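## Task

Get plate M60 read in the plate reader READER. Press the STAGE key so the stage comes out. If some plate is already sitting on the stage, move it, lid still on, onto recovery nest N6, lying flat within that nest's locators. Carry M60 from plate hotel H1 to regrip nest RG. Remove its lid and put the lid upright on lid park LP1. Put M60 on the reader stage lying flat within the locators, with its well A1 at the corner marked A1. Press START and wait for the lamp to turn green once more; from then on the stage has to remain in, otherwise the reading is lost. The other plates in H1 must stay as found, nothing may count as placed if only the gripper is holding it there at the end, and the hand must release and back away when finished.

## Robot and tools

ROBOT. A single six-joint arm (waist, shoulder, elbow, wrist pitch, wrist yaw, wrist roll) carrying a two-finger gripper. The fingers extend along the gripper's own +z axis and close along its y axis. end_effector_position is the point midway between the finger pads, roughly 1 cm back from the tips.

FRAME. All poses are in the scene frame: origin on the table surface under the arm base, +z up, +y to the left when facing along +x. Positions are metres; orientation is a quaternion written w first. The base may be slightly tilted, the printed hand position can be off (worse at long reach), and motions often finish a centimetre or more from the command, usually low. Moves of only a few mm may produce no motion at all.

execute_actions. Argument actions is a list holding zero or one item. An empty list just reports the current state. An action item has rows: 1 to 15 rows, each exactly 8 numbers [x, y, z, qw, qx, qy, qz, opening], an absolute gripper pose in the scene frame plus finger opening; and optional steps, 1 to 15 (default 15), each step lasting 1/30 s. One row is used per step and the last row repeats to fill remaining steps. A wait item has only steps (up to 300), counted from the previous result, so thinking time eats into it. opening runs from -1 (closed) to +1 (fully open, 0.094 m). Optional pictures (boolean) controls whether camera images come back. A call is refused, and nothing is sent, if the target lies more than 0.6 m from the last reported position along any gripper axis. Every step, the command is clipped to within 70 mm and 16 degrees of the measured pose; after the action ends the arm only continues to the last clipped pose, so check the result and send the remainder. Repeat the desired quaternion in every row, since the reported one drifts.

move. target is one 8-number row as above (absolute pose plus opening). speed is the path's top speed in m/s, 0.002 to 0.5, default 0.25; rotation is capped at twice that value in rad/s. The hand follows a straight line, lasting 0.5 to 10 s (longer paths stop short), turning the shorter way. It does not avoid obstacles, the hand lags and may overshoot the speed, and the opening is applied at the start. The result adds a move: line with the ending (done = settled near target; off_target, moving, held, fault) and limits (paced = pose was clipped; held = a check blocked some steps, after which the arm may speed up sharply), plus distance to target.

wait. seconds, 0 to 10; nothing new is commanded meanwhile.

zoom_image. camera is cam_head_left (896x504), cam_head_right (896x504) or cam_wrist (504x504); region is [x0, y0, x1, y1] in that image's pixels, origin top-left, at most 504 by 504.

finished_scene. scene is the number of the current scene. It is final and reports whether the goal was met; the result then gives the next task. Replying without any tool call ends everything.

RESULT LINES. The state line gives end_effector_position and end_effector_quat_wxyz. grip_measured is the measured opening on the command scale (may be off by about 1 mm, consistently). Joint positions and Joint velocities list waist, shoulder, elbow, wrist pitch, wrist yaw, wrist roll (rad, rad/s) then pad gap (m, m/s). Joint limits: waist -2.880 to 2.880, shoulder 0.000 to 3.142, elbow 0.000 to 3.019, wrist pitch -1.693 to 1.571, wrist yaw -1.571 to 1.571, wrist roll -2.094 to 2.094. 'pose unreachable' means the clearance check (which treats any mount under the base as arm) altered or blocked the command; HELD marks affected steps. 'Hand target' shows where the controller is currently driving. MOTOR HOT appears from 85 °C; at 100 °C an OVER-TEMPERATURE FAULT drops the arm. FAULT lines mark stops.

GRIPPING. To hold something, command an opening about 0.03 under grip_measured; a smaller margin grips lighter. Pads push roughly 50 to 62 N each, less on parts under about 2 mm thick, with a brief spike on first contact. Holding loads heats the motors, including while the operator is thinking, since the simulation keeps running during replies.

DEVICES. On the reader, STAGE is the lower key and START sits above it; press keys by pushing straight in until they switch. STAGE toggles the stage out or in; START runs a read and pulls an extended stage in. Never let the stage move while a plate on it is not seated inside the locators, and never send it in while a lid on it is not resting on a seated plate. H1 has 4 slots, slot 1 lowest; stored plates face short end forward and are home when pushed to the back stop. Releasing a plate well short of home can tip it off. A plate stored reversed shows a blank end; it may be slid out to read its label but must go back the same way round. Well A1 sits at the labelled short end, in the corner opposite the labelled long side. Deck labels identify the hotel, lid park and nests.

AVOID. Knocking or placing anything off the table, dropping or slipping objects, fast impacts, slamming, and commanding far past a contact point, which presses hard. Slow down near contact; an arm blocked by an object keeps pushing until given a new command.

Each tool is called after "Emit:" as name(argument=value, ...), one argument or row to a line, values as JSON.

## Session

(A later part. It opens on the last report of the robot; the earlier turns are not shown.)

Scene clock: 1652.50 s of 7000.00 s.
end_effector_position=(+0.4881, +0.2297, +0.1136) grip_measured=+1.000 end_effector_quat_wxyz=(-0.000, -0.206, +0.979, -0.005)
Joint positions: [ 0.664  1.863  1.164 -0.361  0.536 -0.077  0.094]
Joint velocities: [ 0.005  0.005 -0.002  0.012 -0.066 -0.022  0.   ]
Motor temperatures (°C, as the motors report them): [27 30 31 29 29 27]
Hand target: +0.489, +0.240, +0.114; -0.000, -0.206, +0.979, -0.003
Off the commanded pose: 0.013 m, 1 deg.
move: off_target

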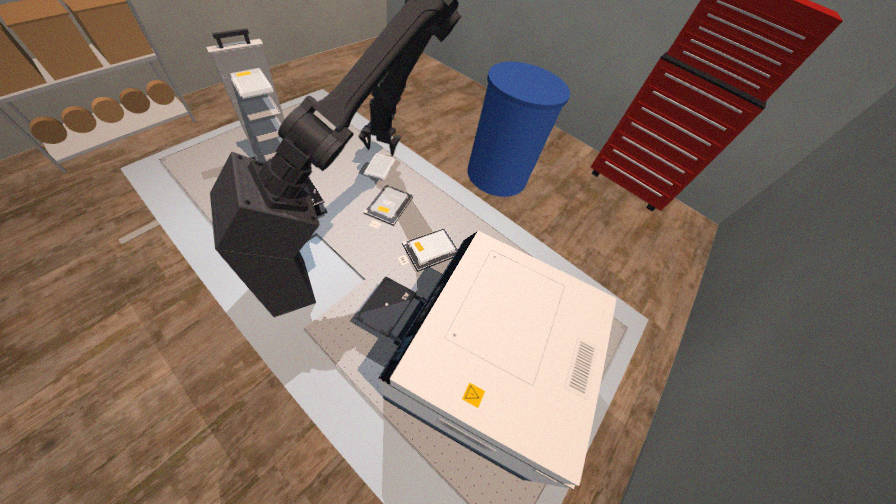

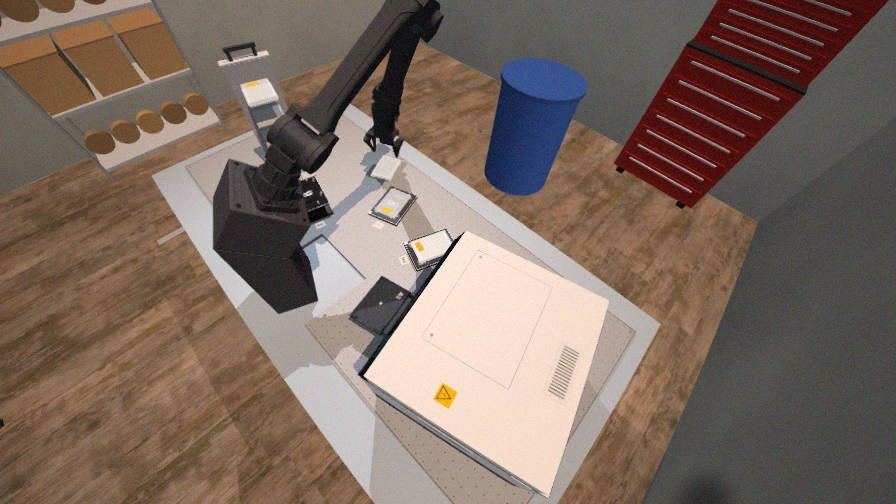

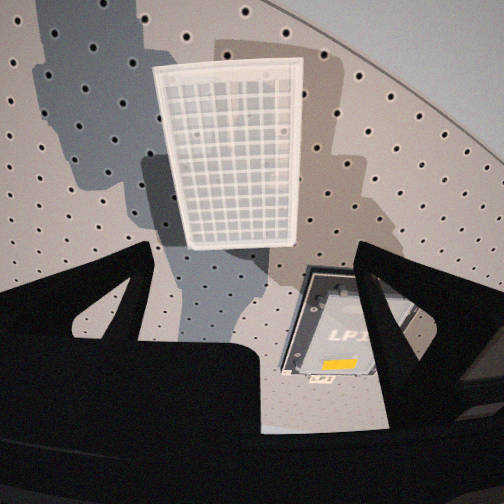

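Emit:
move(
  target=[0.49,0.246,0.06,0,-0.21,0.978,0,1],
  speed=0.05,
)

Scene clock: 1660.63 s of 7000.00 s.
end_effector_position=(+0.4807, +0.2499, +0.0665) grip_measured=+1.000 end_effector_quat_wxyz=(-0.005, -0.214, +0.977, +0.002)
Joint positions: [ 0.651  1.991  1.227 -0.3    0.514 -0.102  0.094]
Joint velocities: [-0.005  0.005  0.002  0.002 -0.007  0.037  0.   ]
Motor temperatures (°C, as the motors report them): [27 30 31 29 28 27]
Hand target: +0.490, +0.246, +0.060; +0.000, -0.210, +0.978, -0.000
Off the commanded pose: 0.012 m, 1 deg.
After step 90, 3.63 s passed at rest.
move: off_target

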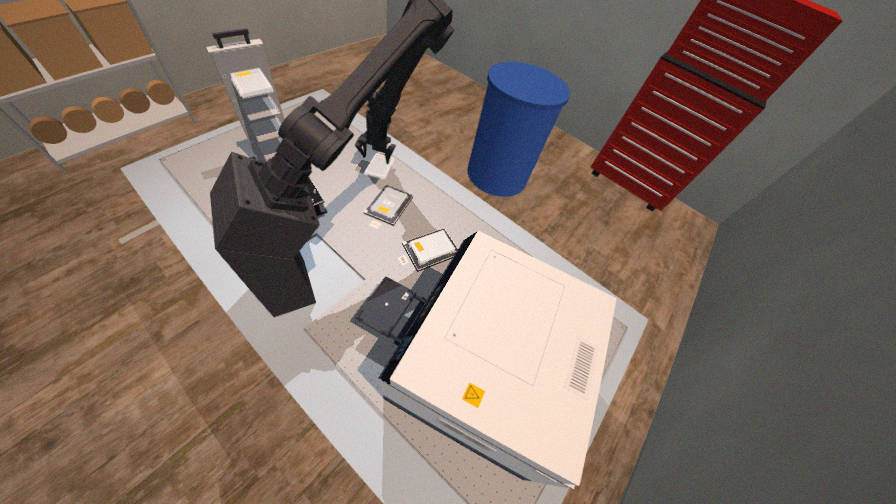

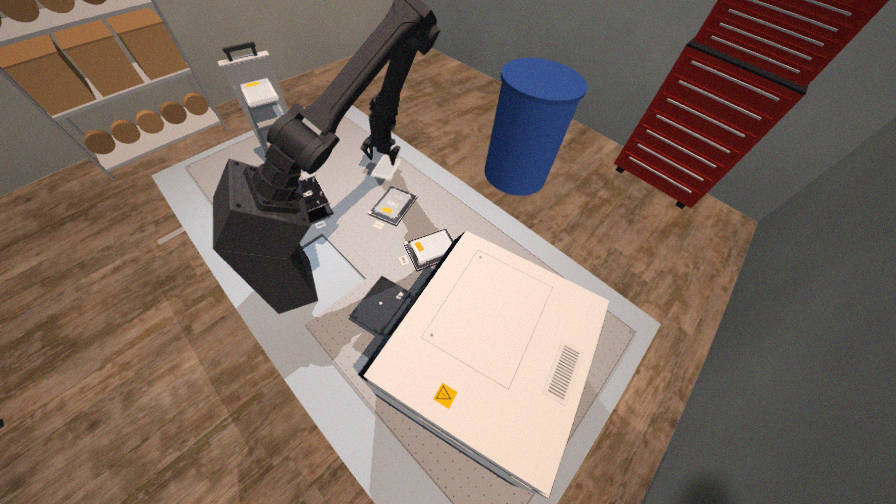

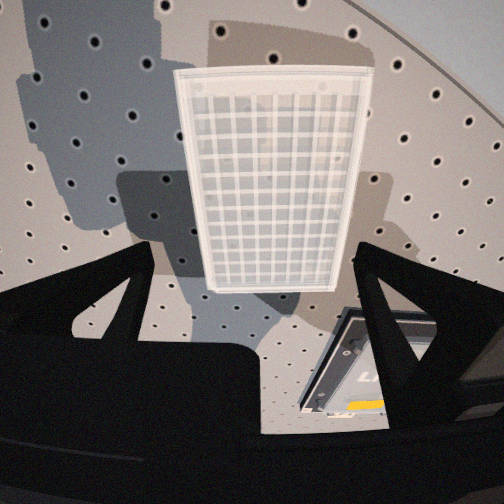

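Emit:
move(
  target=[0.494,0.235,0.043,0,-0.21,0.978,0,1],
  speed=0.03,
)

Scene clock: 1672.53 s of 7000.00 s.
end_effector_position=(+0.4873, +0.2383, +0.0514) grip_measured=+1.000 end_effector_quat_wxyz=(-0.003, -0.212, +0.977, +0.002)
Joint positions: [ 0.617  2.008  1.238 -0.272  0.497 -0.134  0.094]
Joint velocities: [-0.005 -0.005  0.002  0.017  0.154 -0.081  0.   ]
Motor temperatures (°C, as the motors report them): [27 31 31 29 28 27]
Hand target: +0.494, +0.235, +0.043; +0.000, -0.210, +0.978, -0.000
Off the commanded pose: 0.011 m, 1 deg.
After step 90, 7.57 s passed at rest.
move: off_target

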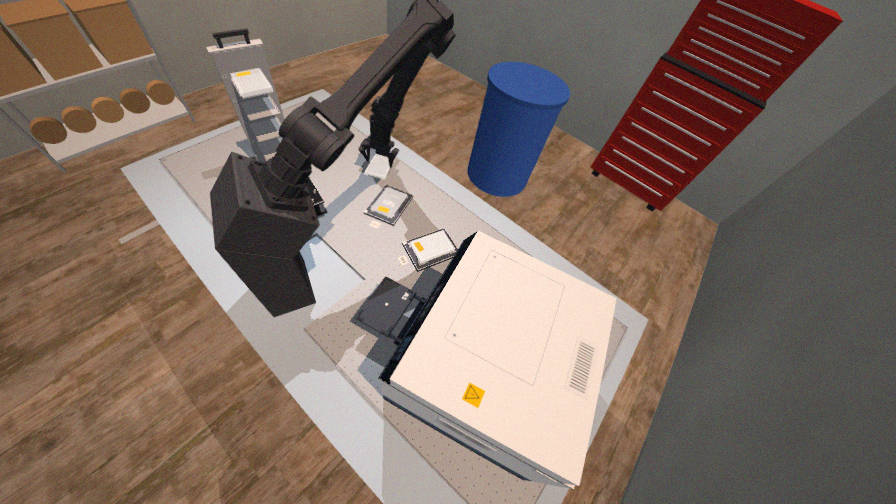

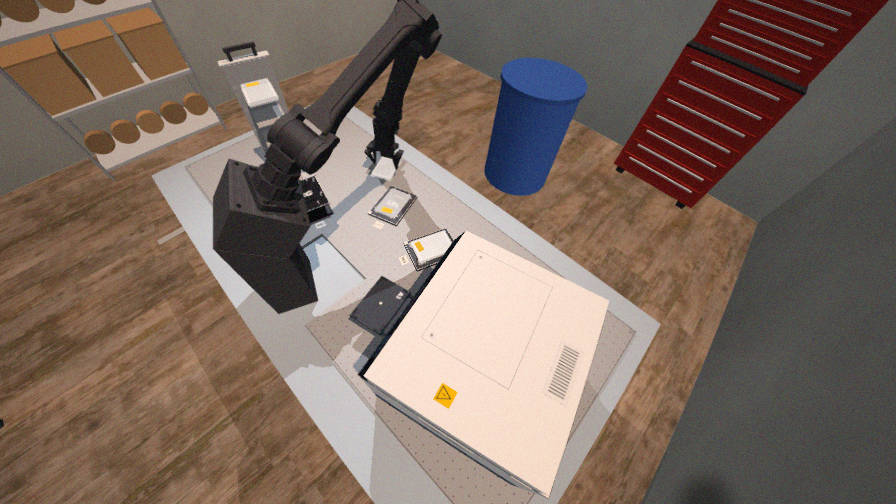

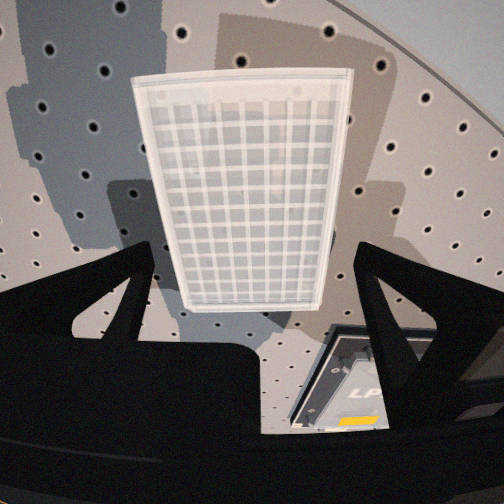

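Emit:
move(
  target=[0.494,0.234,0.022,0,-0.21,0.978,0,1],
  speed=0.02,
)

Scene clock: 1682.57 s of 7000.00 s.
end_effector_position=(+0.4875, +0.2383, +0.0305) grip_measured=+1.000 end_effector_quat_wxyz=(-0.003, -0.212, +0.977, +0.002)
Joint positions: [ 0.599  2.055  1.265 -0.244  0.488 -0.153  0.094]
Joint velocities: [ 0.005 -0.015 -0.002  0.012 -0.066 -0.007  0.   ]
Motor temperatures (°C, as the motors report them): [27 31 31 29 28 27]
Hand target: +0.494, +0.233, +0.022; +0.000, -0.210, +0.978, -0.000
Off the commanded pose: 0.012 m, 1 deg.
After step 90, 5.23 s passed at rest.
move: off_target

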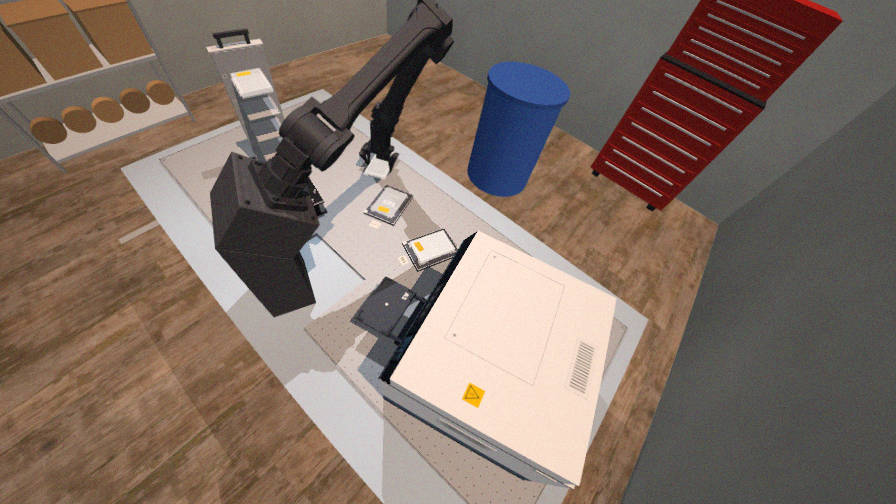

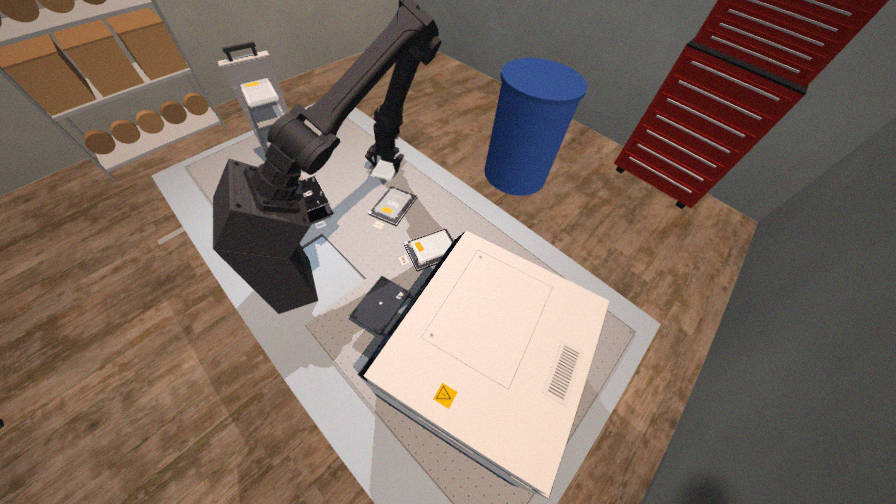

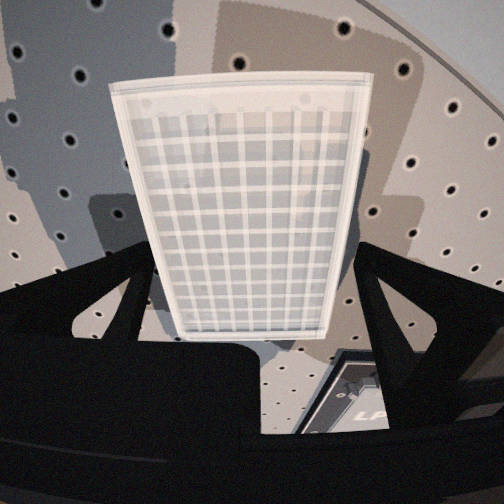

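Emit:
move(
  target=[0.494,0.234,0.012,0,-0.21,0.978,0,1],
  speed=0.01,
)

Emit:
move(
  target=[0.494,0.234,0.014,0,-0.21,0.978,0,0.70],
)

Scene clock: 1700.67 s of 7000.00 s.
end_effector_position=(+0.4885, +0.2408, +0.0265) grip_measured=+1.000 end_effector_quat_wxyz=(-0.001, -0.213, +0.977, +0.003)
Joint positions: [ 0.598  2.066  1.274 -0.237  0.485 -0.157  0.094]
Joint velocities: [-0.005  0.005 -0.007 -0.002 -0.022  0.022  0.   ]
Motor temperatures (°C, as the motors report them): [28 31 31 29 28 27]
Hand target: +0.494, +0.233, +0.012; +0.000, -0.210, +0.978, -0.000
Off the commanded pose: 0.017 m, 1 deg.
After step 90, 12.87 s passed at rest.
move: off_target

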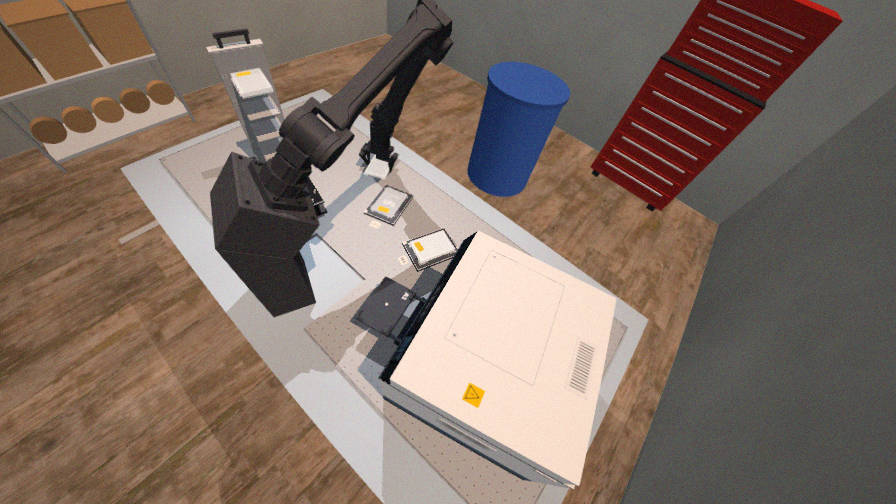

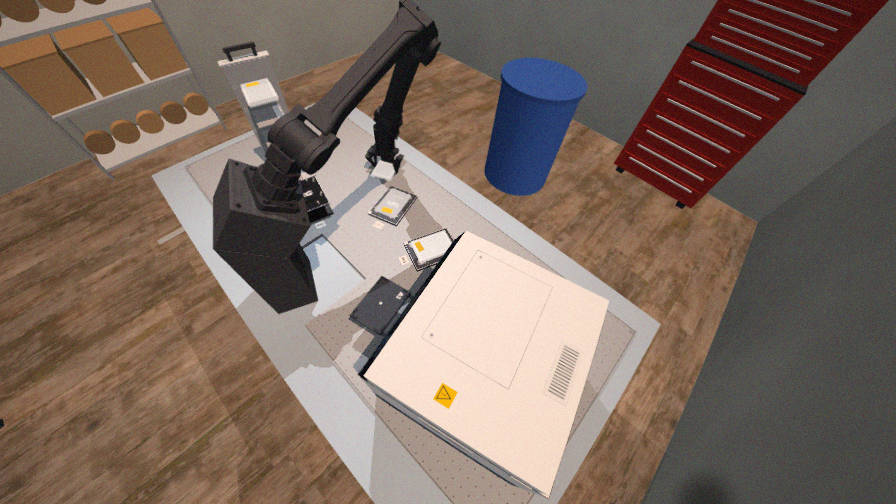

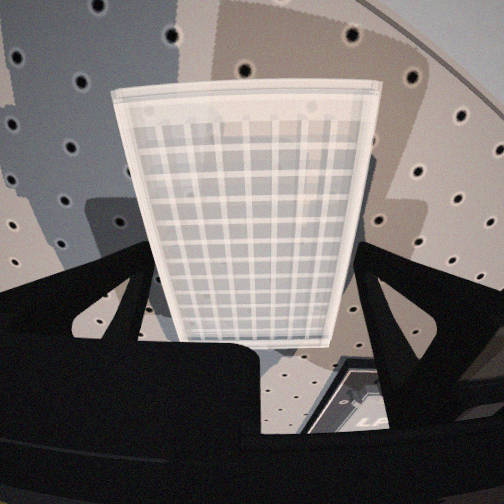

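Scene clock: 1701.37 s of 7000.00 s.
end_effector_position=(+0.4885, +0.2407, +0.0265) grip_measured=+0.768 end_effector_quat_wxyz=(-0.001, -0.213, +0.977, +0.003)
Joint positions: [ 0.598  2.066  1.274 -0.237  0.486 -0.157  0.083]
Joint velocities: [-0.005 -0.005 -0.012 -0.007  0.037 -0.037  0.   ]
Motor temperatures (°C, as the motors report them): [28 31 31 29 28 27]
Hand target: +0.494, +0.234, +0.014; +0.000, -0.210, +0.978, -0.000
Off the commanded pose: 0.015 m, 1 deg.
move: off_target

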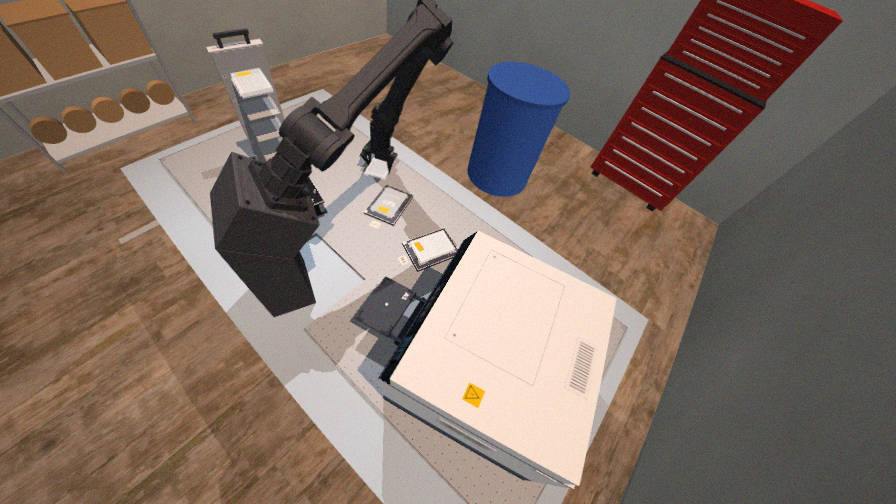

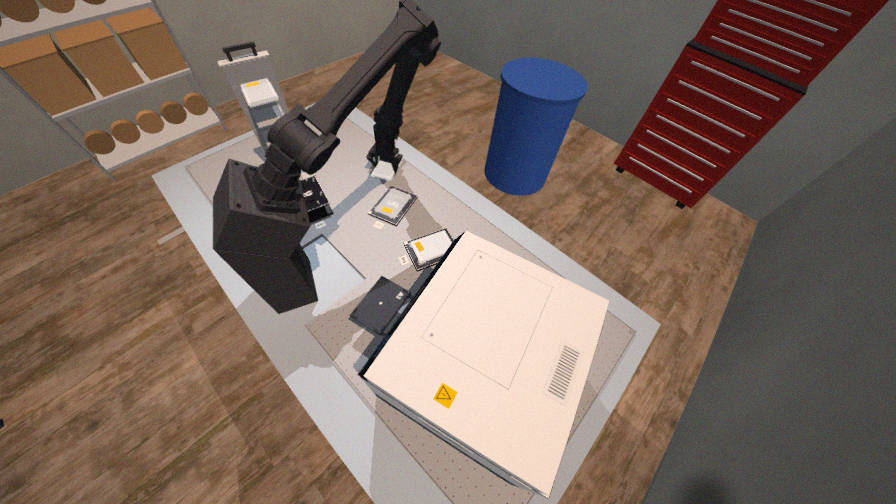

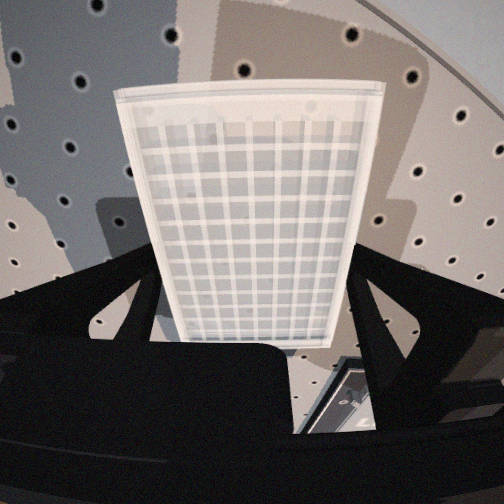

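Emit:
move(
  target=[0.44,0.25,0.17,0,-0.21,0.978,0,0.70],
  speed=0.1,
)

Emit:
move(
  target=[0.19,0.29,0.17,0,-0.622,0.783,0,0.70],
  speed=0.12,
)

Scene clock: 1709.80 s of 7000.00 s.
end_effector_position=(+0.4414, +0.2491, +0.1655) grip_measured=+0.768 end_effector_quat_wxyz=(-0.000, -0.212, +0.977, -0.000)
Joint positions: [ 0.776  1.765  1.042 -0.397  0.578  0.027  0.083]
Joint velocities: [-0.005 -0.015 -0.002  0.007 -0.037  0.007  0.   ]
Motor temperatures (°C, as the motors report them): [28 31 31 29 28 27]
Hand target: +0.439, +0.251, +0.171; -0.001, -0.210, +0.978, +0.000
Off the commanded pose: 0.005 m, 0 deg.
After step 90, 3.53 s passed at rest.
move: done

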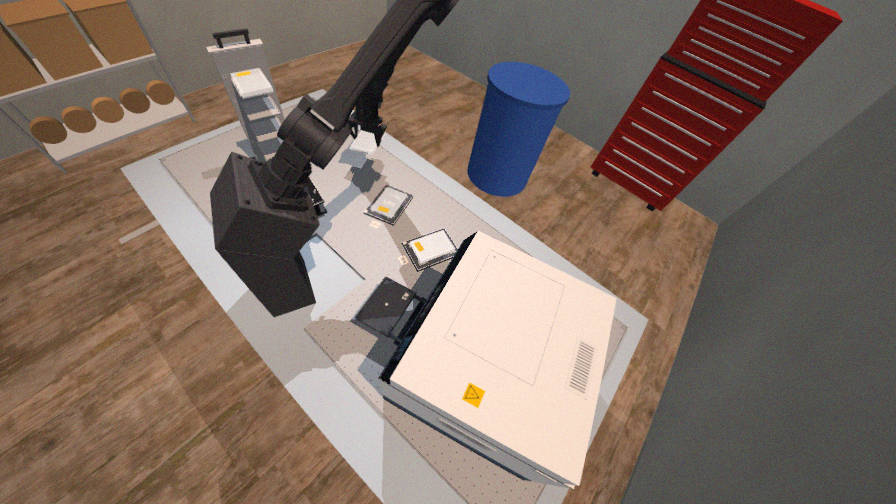

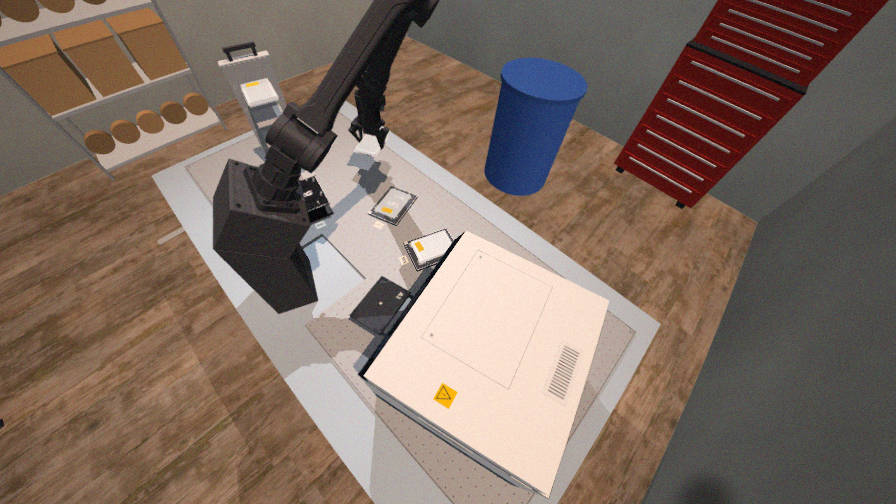

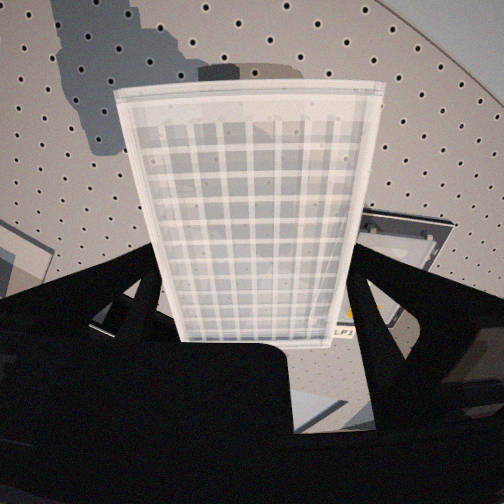

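Scene clock: 1713.97 s of 7000.00 s.
end_effector_position=(+0.1921, +0.2928, +0.1668) grip_measured=+0.767 end_effector_quat_wxyz=(-0.006, -0.613, +0.790, +0.000)
Joint positions: [ 1.137  1.989  0.694 -0.095  0.691 -0.431  0.083]
Joint velocities: [-0.005  0.005  0.017 -0.017  0.022  0.081 -0.   ]
Motor temperatures (°C, as the motors report them): [28 31 31 29 28 27]
Hand target: +0.188, +0.295, +0.168; -0.001, -0.622, +0.783, +0.001
Off the commanded pose: 0.005 m, 1 deg.
move: done

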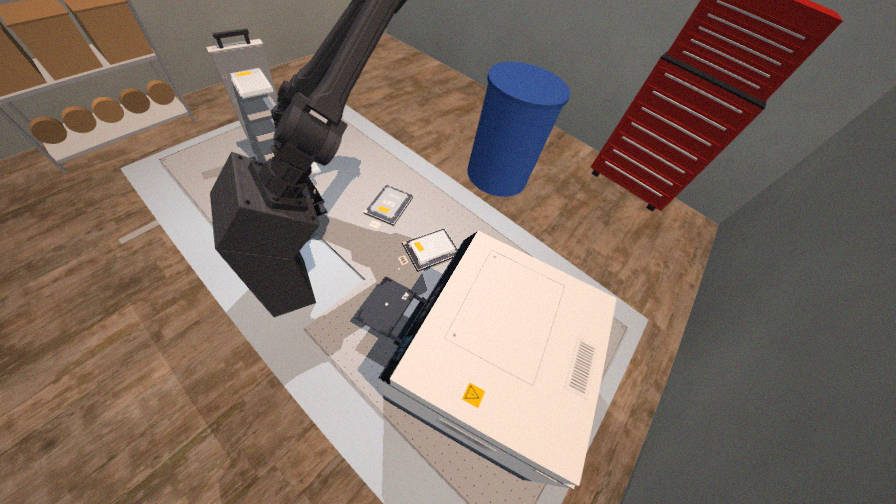

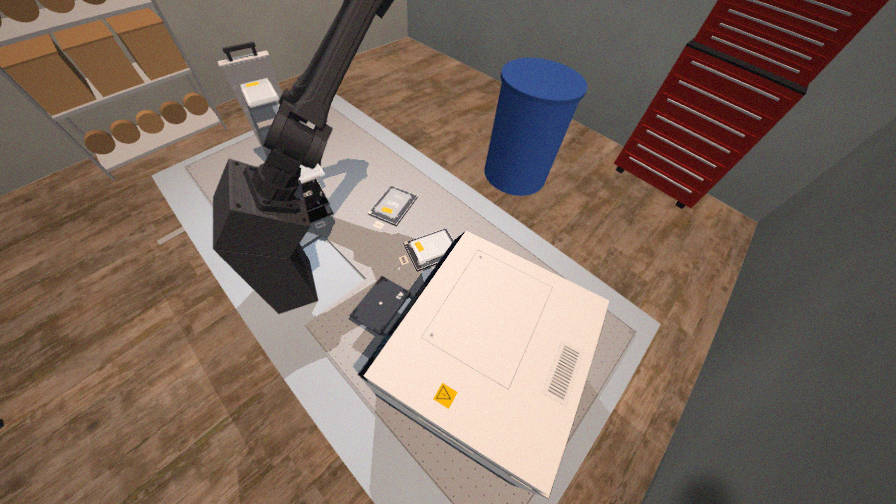

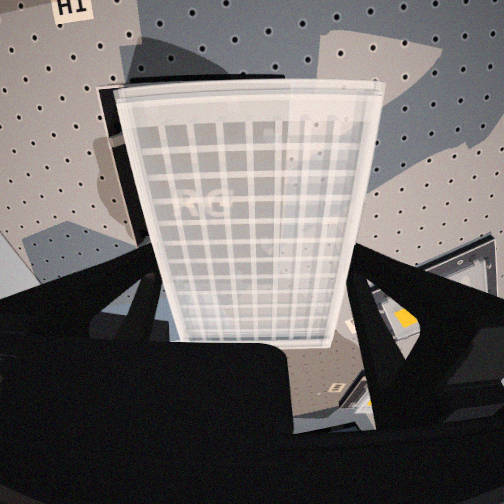

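Emit:
move(
  target=[0.163,0.297,0.125,0,-0.622,0.783,0,0.70],
  speed=0.04,
)

Scene clock: 1723.23 s of 7000.00 s.
end_effector_position=(+0.1584, +0.2970, +0.1291) grip_measured=+0.767 end_effector_quat_wxyz=(-0.001, -0.624, +0.781, +0.001)
Joint positions: [ 1.131  2.15   0.695  0.082  0.691 -0.476  0.083]
Joint velocities: [-0.024 -0.015  0.022  0.012  0.037 -0.051  0.   ]
Motor temperatures (°C, as the motors report them): [28 31 30 29 28 27]
Hand target: +0.163, +0.298, +0.124; +0.000, -0.622, +0.783, -0.000
Off the commanded pose: 0.006 m, 0 deg.
After step 90, 4.70 s passed at rest.
move: done

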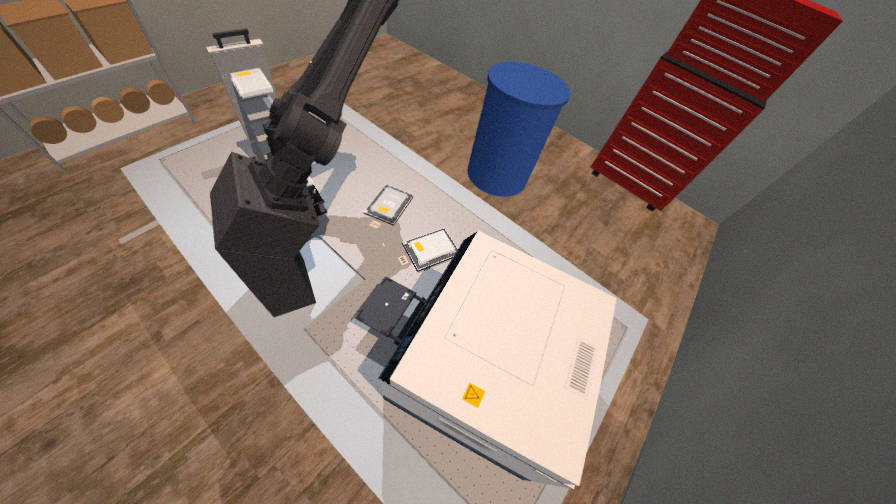

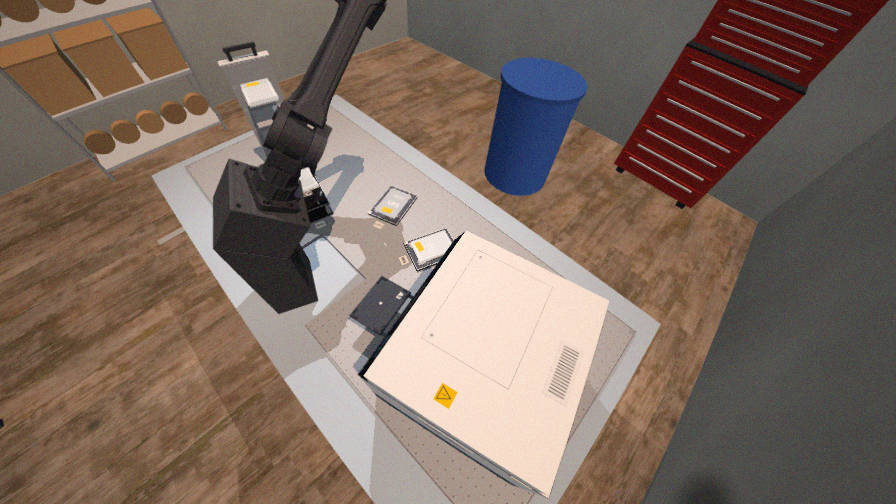

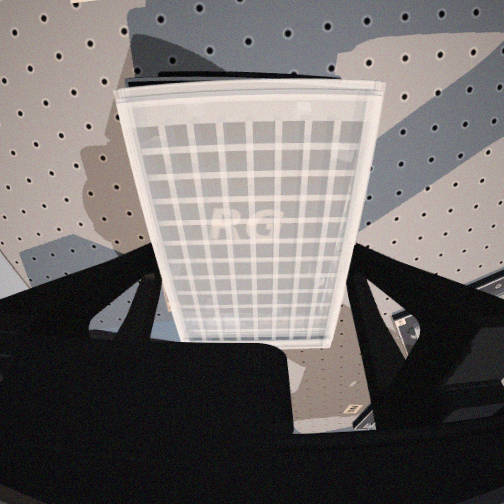

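Emit:
move(
  target=[0.16,0.294,0.09,0,-0.622,0.783,0,0.70],
  speed=0.02,
)

Emit:
zoom_image(
  camera="cam_head_right",
  region=[260,140,380,250],
)

Scene clock: 1731.27 s of 7000.00 s.
end_effector_position=(+0.1592, +0.2958, +0.0961) grip_measured=+0.767 end_effector_quat_wxyz=(+0.003, -0.623, +0.782, +0.001)
Joint positions: [ 1.069  2.235  0.72   0.202  0.679 -0.556  0.083]
Joint velocities: [ 0.005 -0.015 -0.002 -0.002 -0.066 -0.022  0.   ]
Motor temperatures (°C, as the motors report them): [28 30 30 29 28 27]
Hand target: +0.160, +0.294, +0.090; +0.000, -0.622, +0.783, -0.000
Off the commanded pose: 0.006 m, 0 deg.
After step 90, 2.83 s passed at rest.
move: done

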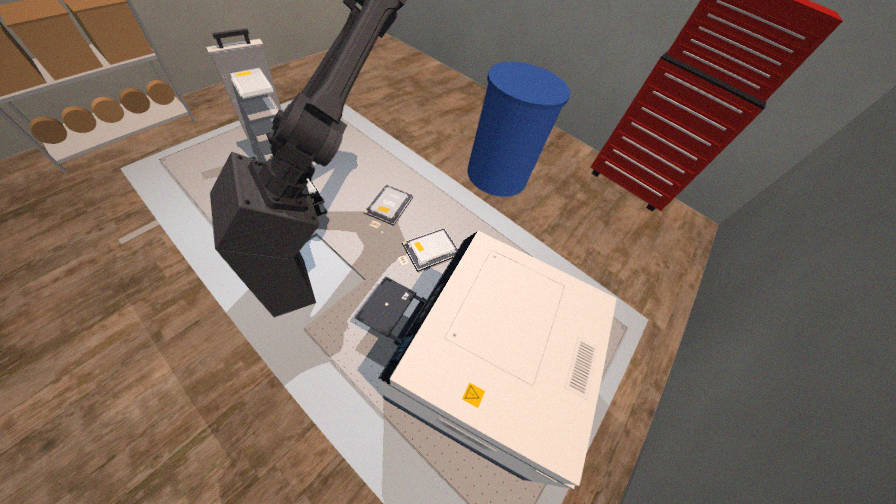

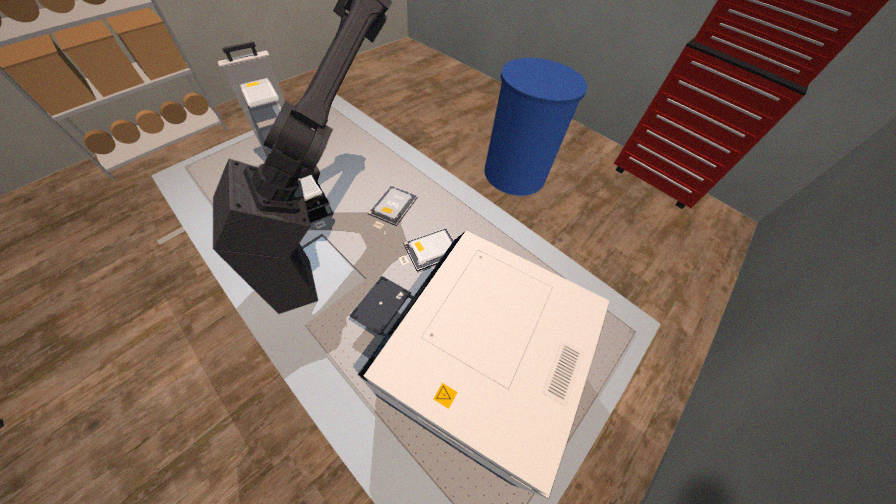

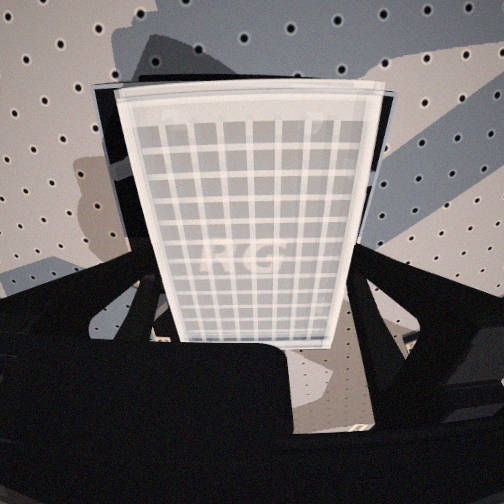

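Region (260, 140, 380, 250) of cam_head_right's 896x504 image, scaled by 4.200, with more detail than that image has; it fills the top 462 rows of this view, and the rest is white.

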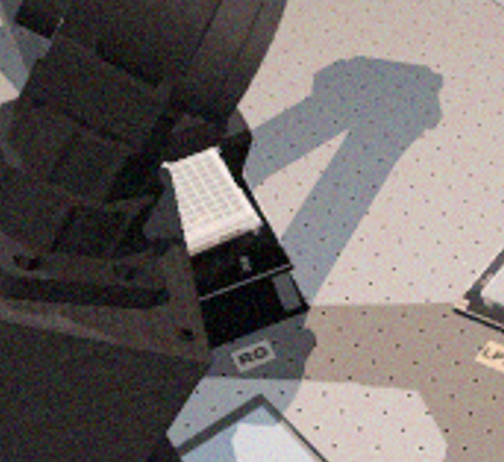

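Emit:
move(
  target=[0.16,0.293,0.068,0,-0.622,0.783,0,0.70],
  speed=0.015,
)

Emit:
zoom_image(
  camera="cam_head_right",
  region=[280,160,350,240],
)

Scene clock: 1749.20 s of 7000.00 s.
end_effector_position=(+0.1601, +0.2970, +0.0941) grip_measured=+0.767 end_effector_quat_wxyz=(+0.013, -0.625, +0.780, -0.001)
Joint positions: [ 1.067  2.245  0.714  0.245  0.683 -0.581  0.083]
Joint velocities: [ 0.005 -0.015  0.012 -0.022 -0.037 -0.066 -0.001]
Motor temperatures (°C, as the motors report them): [28 30 30 29 28 27]
Hand target: +0.160, +0.292, +0.070; +0.000, -0.622, +0.783, -0.000
Off the commanded pose: 0.026 m, 2 deg.
After step 90, 12.83 s passed at rest.
move: off_target

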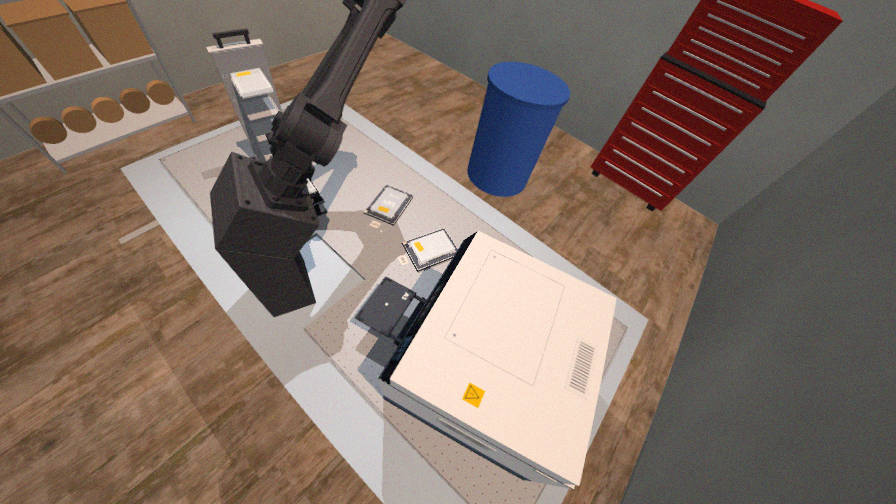

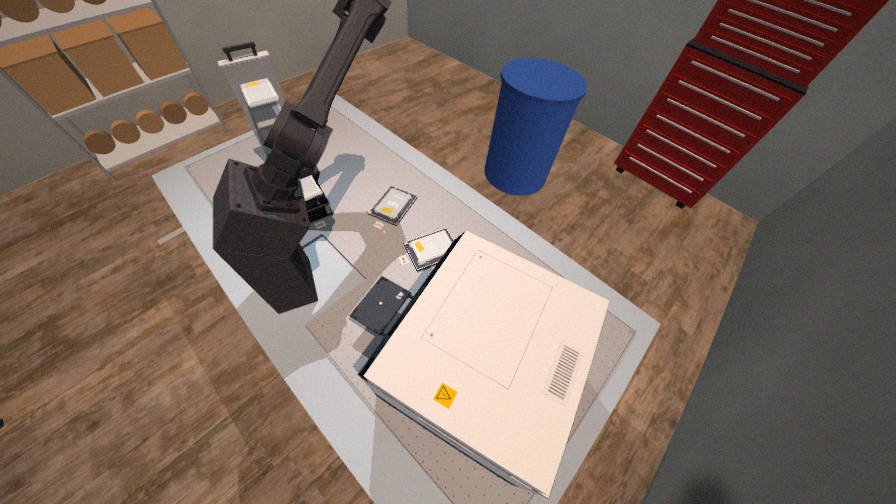

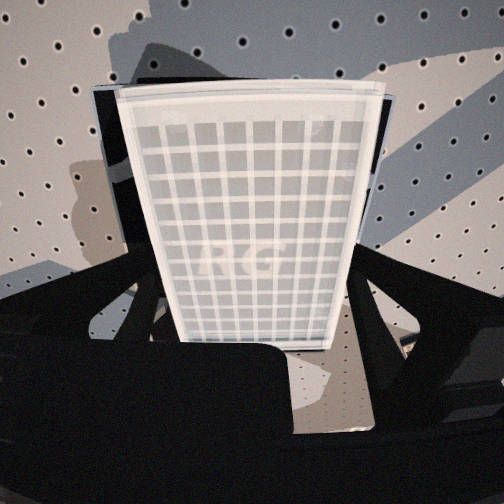

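Region (280, 160, 350, 240) of cam_head_right's 896x504 image, scaled by 6.300, with more detail than that image has; it fills the left 441 columns of this view, and the rest is white.

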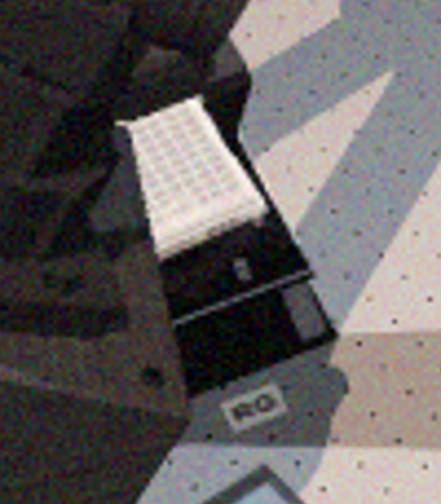

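Emit:
move(
  target=[0.155,0.284,0.115,0,-0.609,0.793,0,0.70],
  speed=0.02,
)

Emit:
move(
  target=[0.155,0.283,0.092,0,-0.609,0.793,0,0.70],
  speed=0.015,
)

Scene clock: 1761.13 s of 7000.00 s.
end_effector_position=(+0.1585, +0.2844, +0.1085) grip_measured=+0.767 end_effector_quat_wxyz=(-0.001, -0.608, +0.794, -0.002)
Joint positions: [ 1.076  2.193  0.682  0.182  0.685 -0.502  0.083]
Joint velocities: [-0.005 -0.005 -0.012  0.002 -0.066 -0.051 -0.001]
Motor temperatures (°C, as the motors report them): [27 29 30 29 29 27]
Hand target: +0.155, +0.284, +0.115; -0.000, -0.609, +0.793, -0.000
Off the commanded pose: 0.007 m, 0 deg.
After step 90, 7.43 s passed at rest.
move: done

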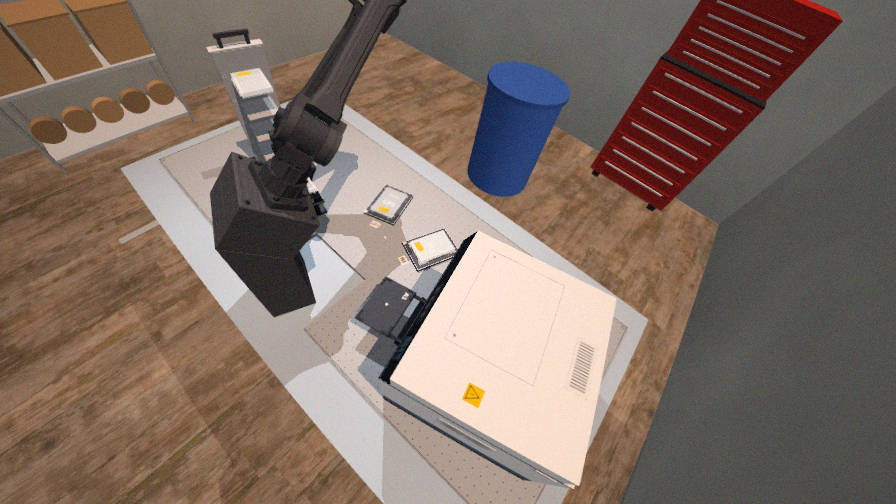

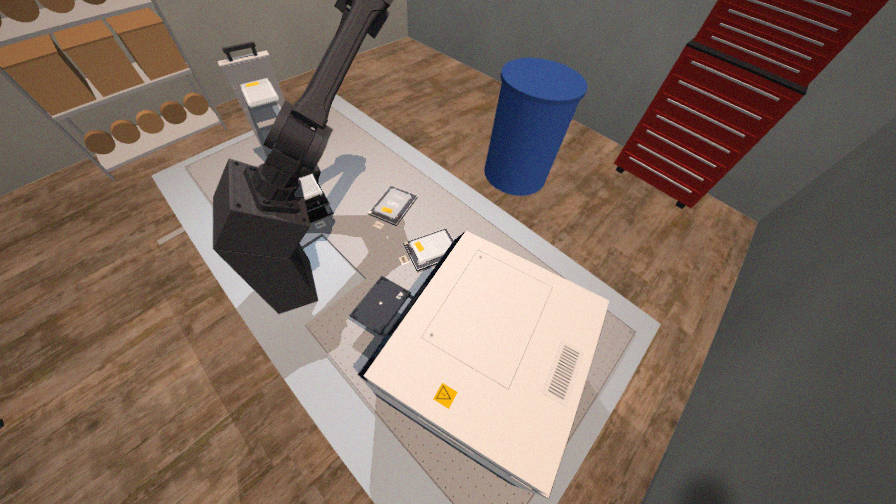

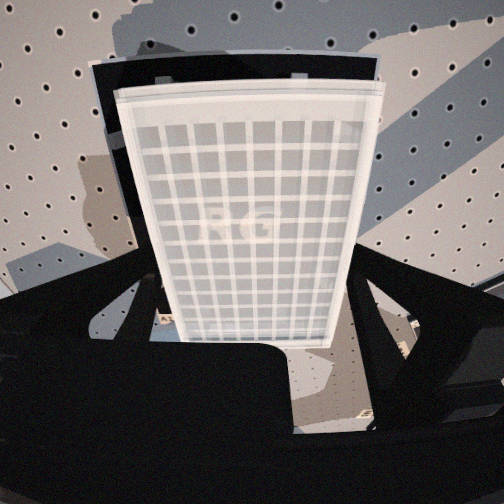

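Scene clock: 1762.50 s of 7000.00 s.
end_effector_position=(+0.1538, +0.2846, +0.0973) grip_measured=+0.767 end_effector_quat_wxyz=(+0.002, -0.610, +0.793, +0.000)
Joint positions: [ 1.061  2.232  0.687  0.234  0.677 -0.53   0.083]
Joint velocities: [ 0.005  0.005  0.002 -0.012  0.051  0.037 -0.001]
Motor temperatures (°C, as the motors report them): [27 29 30 29 28 27]
Hand target: +0.155, +0.283, +0.092; -0.000, -0.609, +0.793, -0.000
Off the commanded pose: 0.006 m, 0 deg.
move: done

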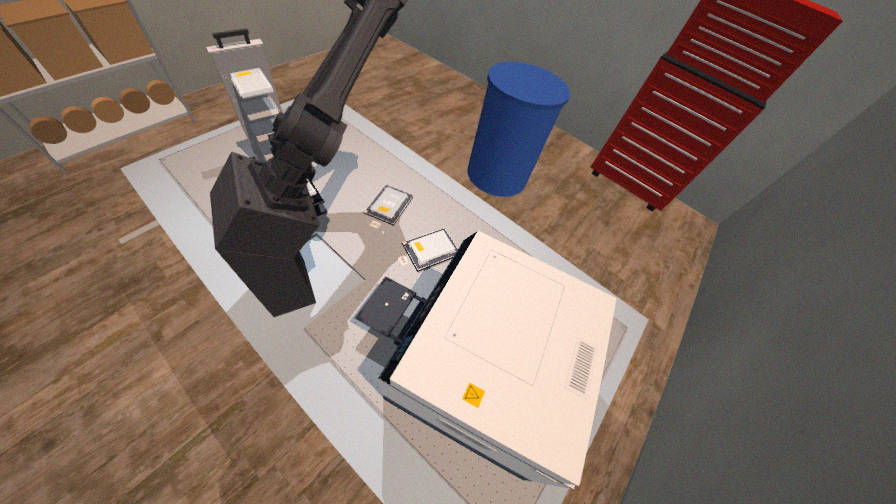

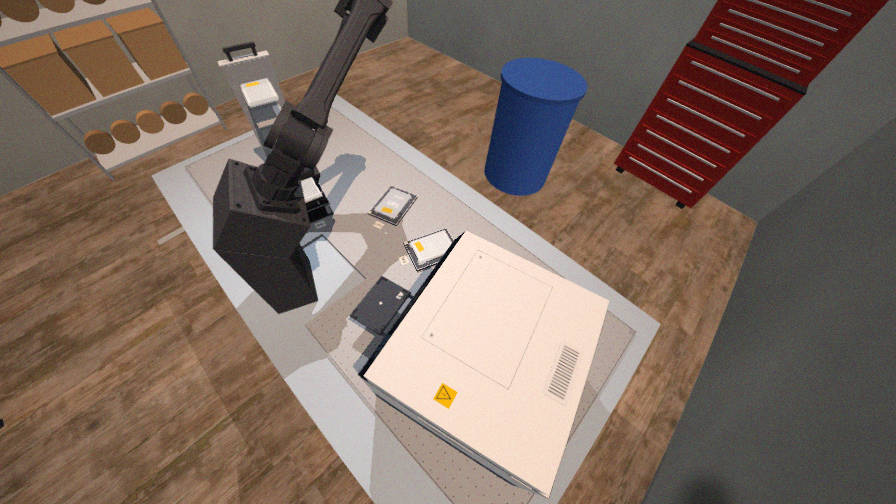

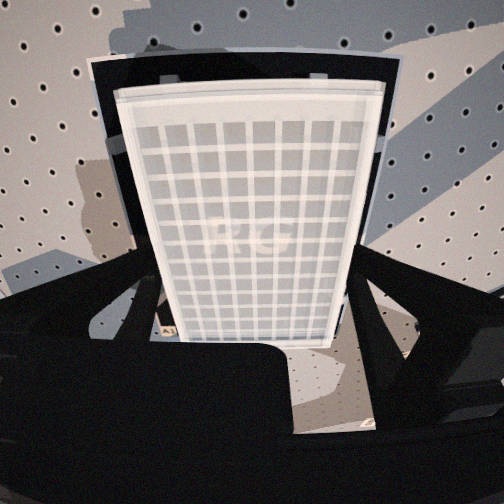

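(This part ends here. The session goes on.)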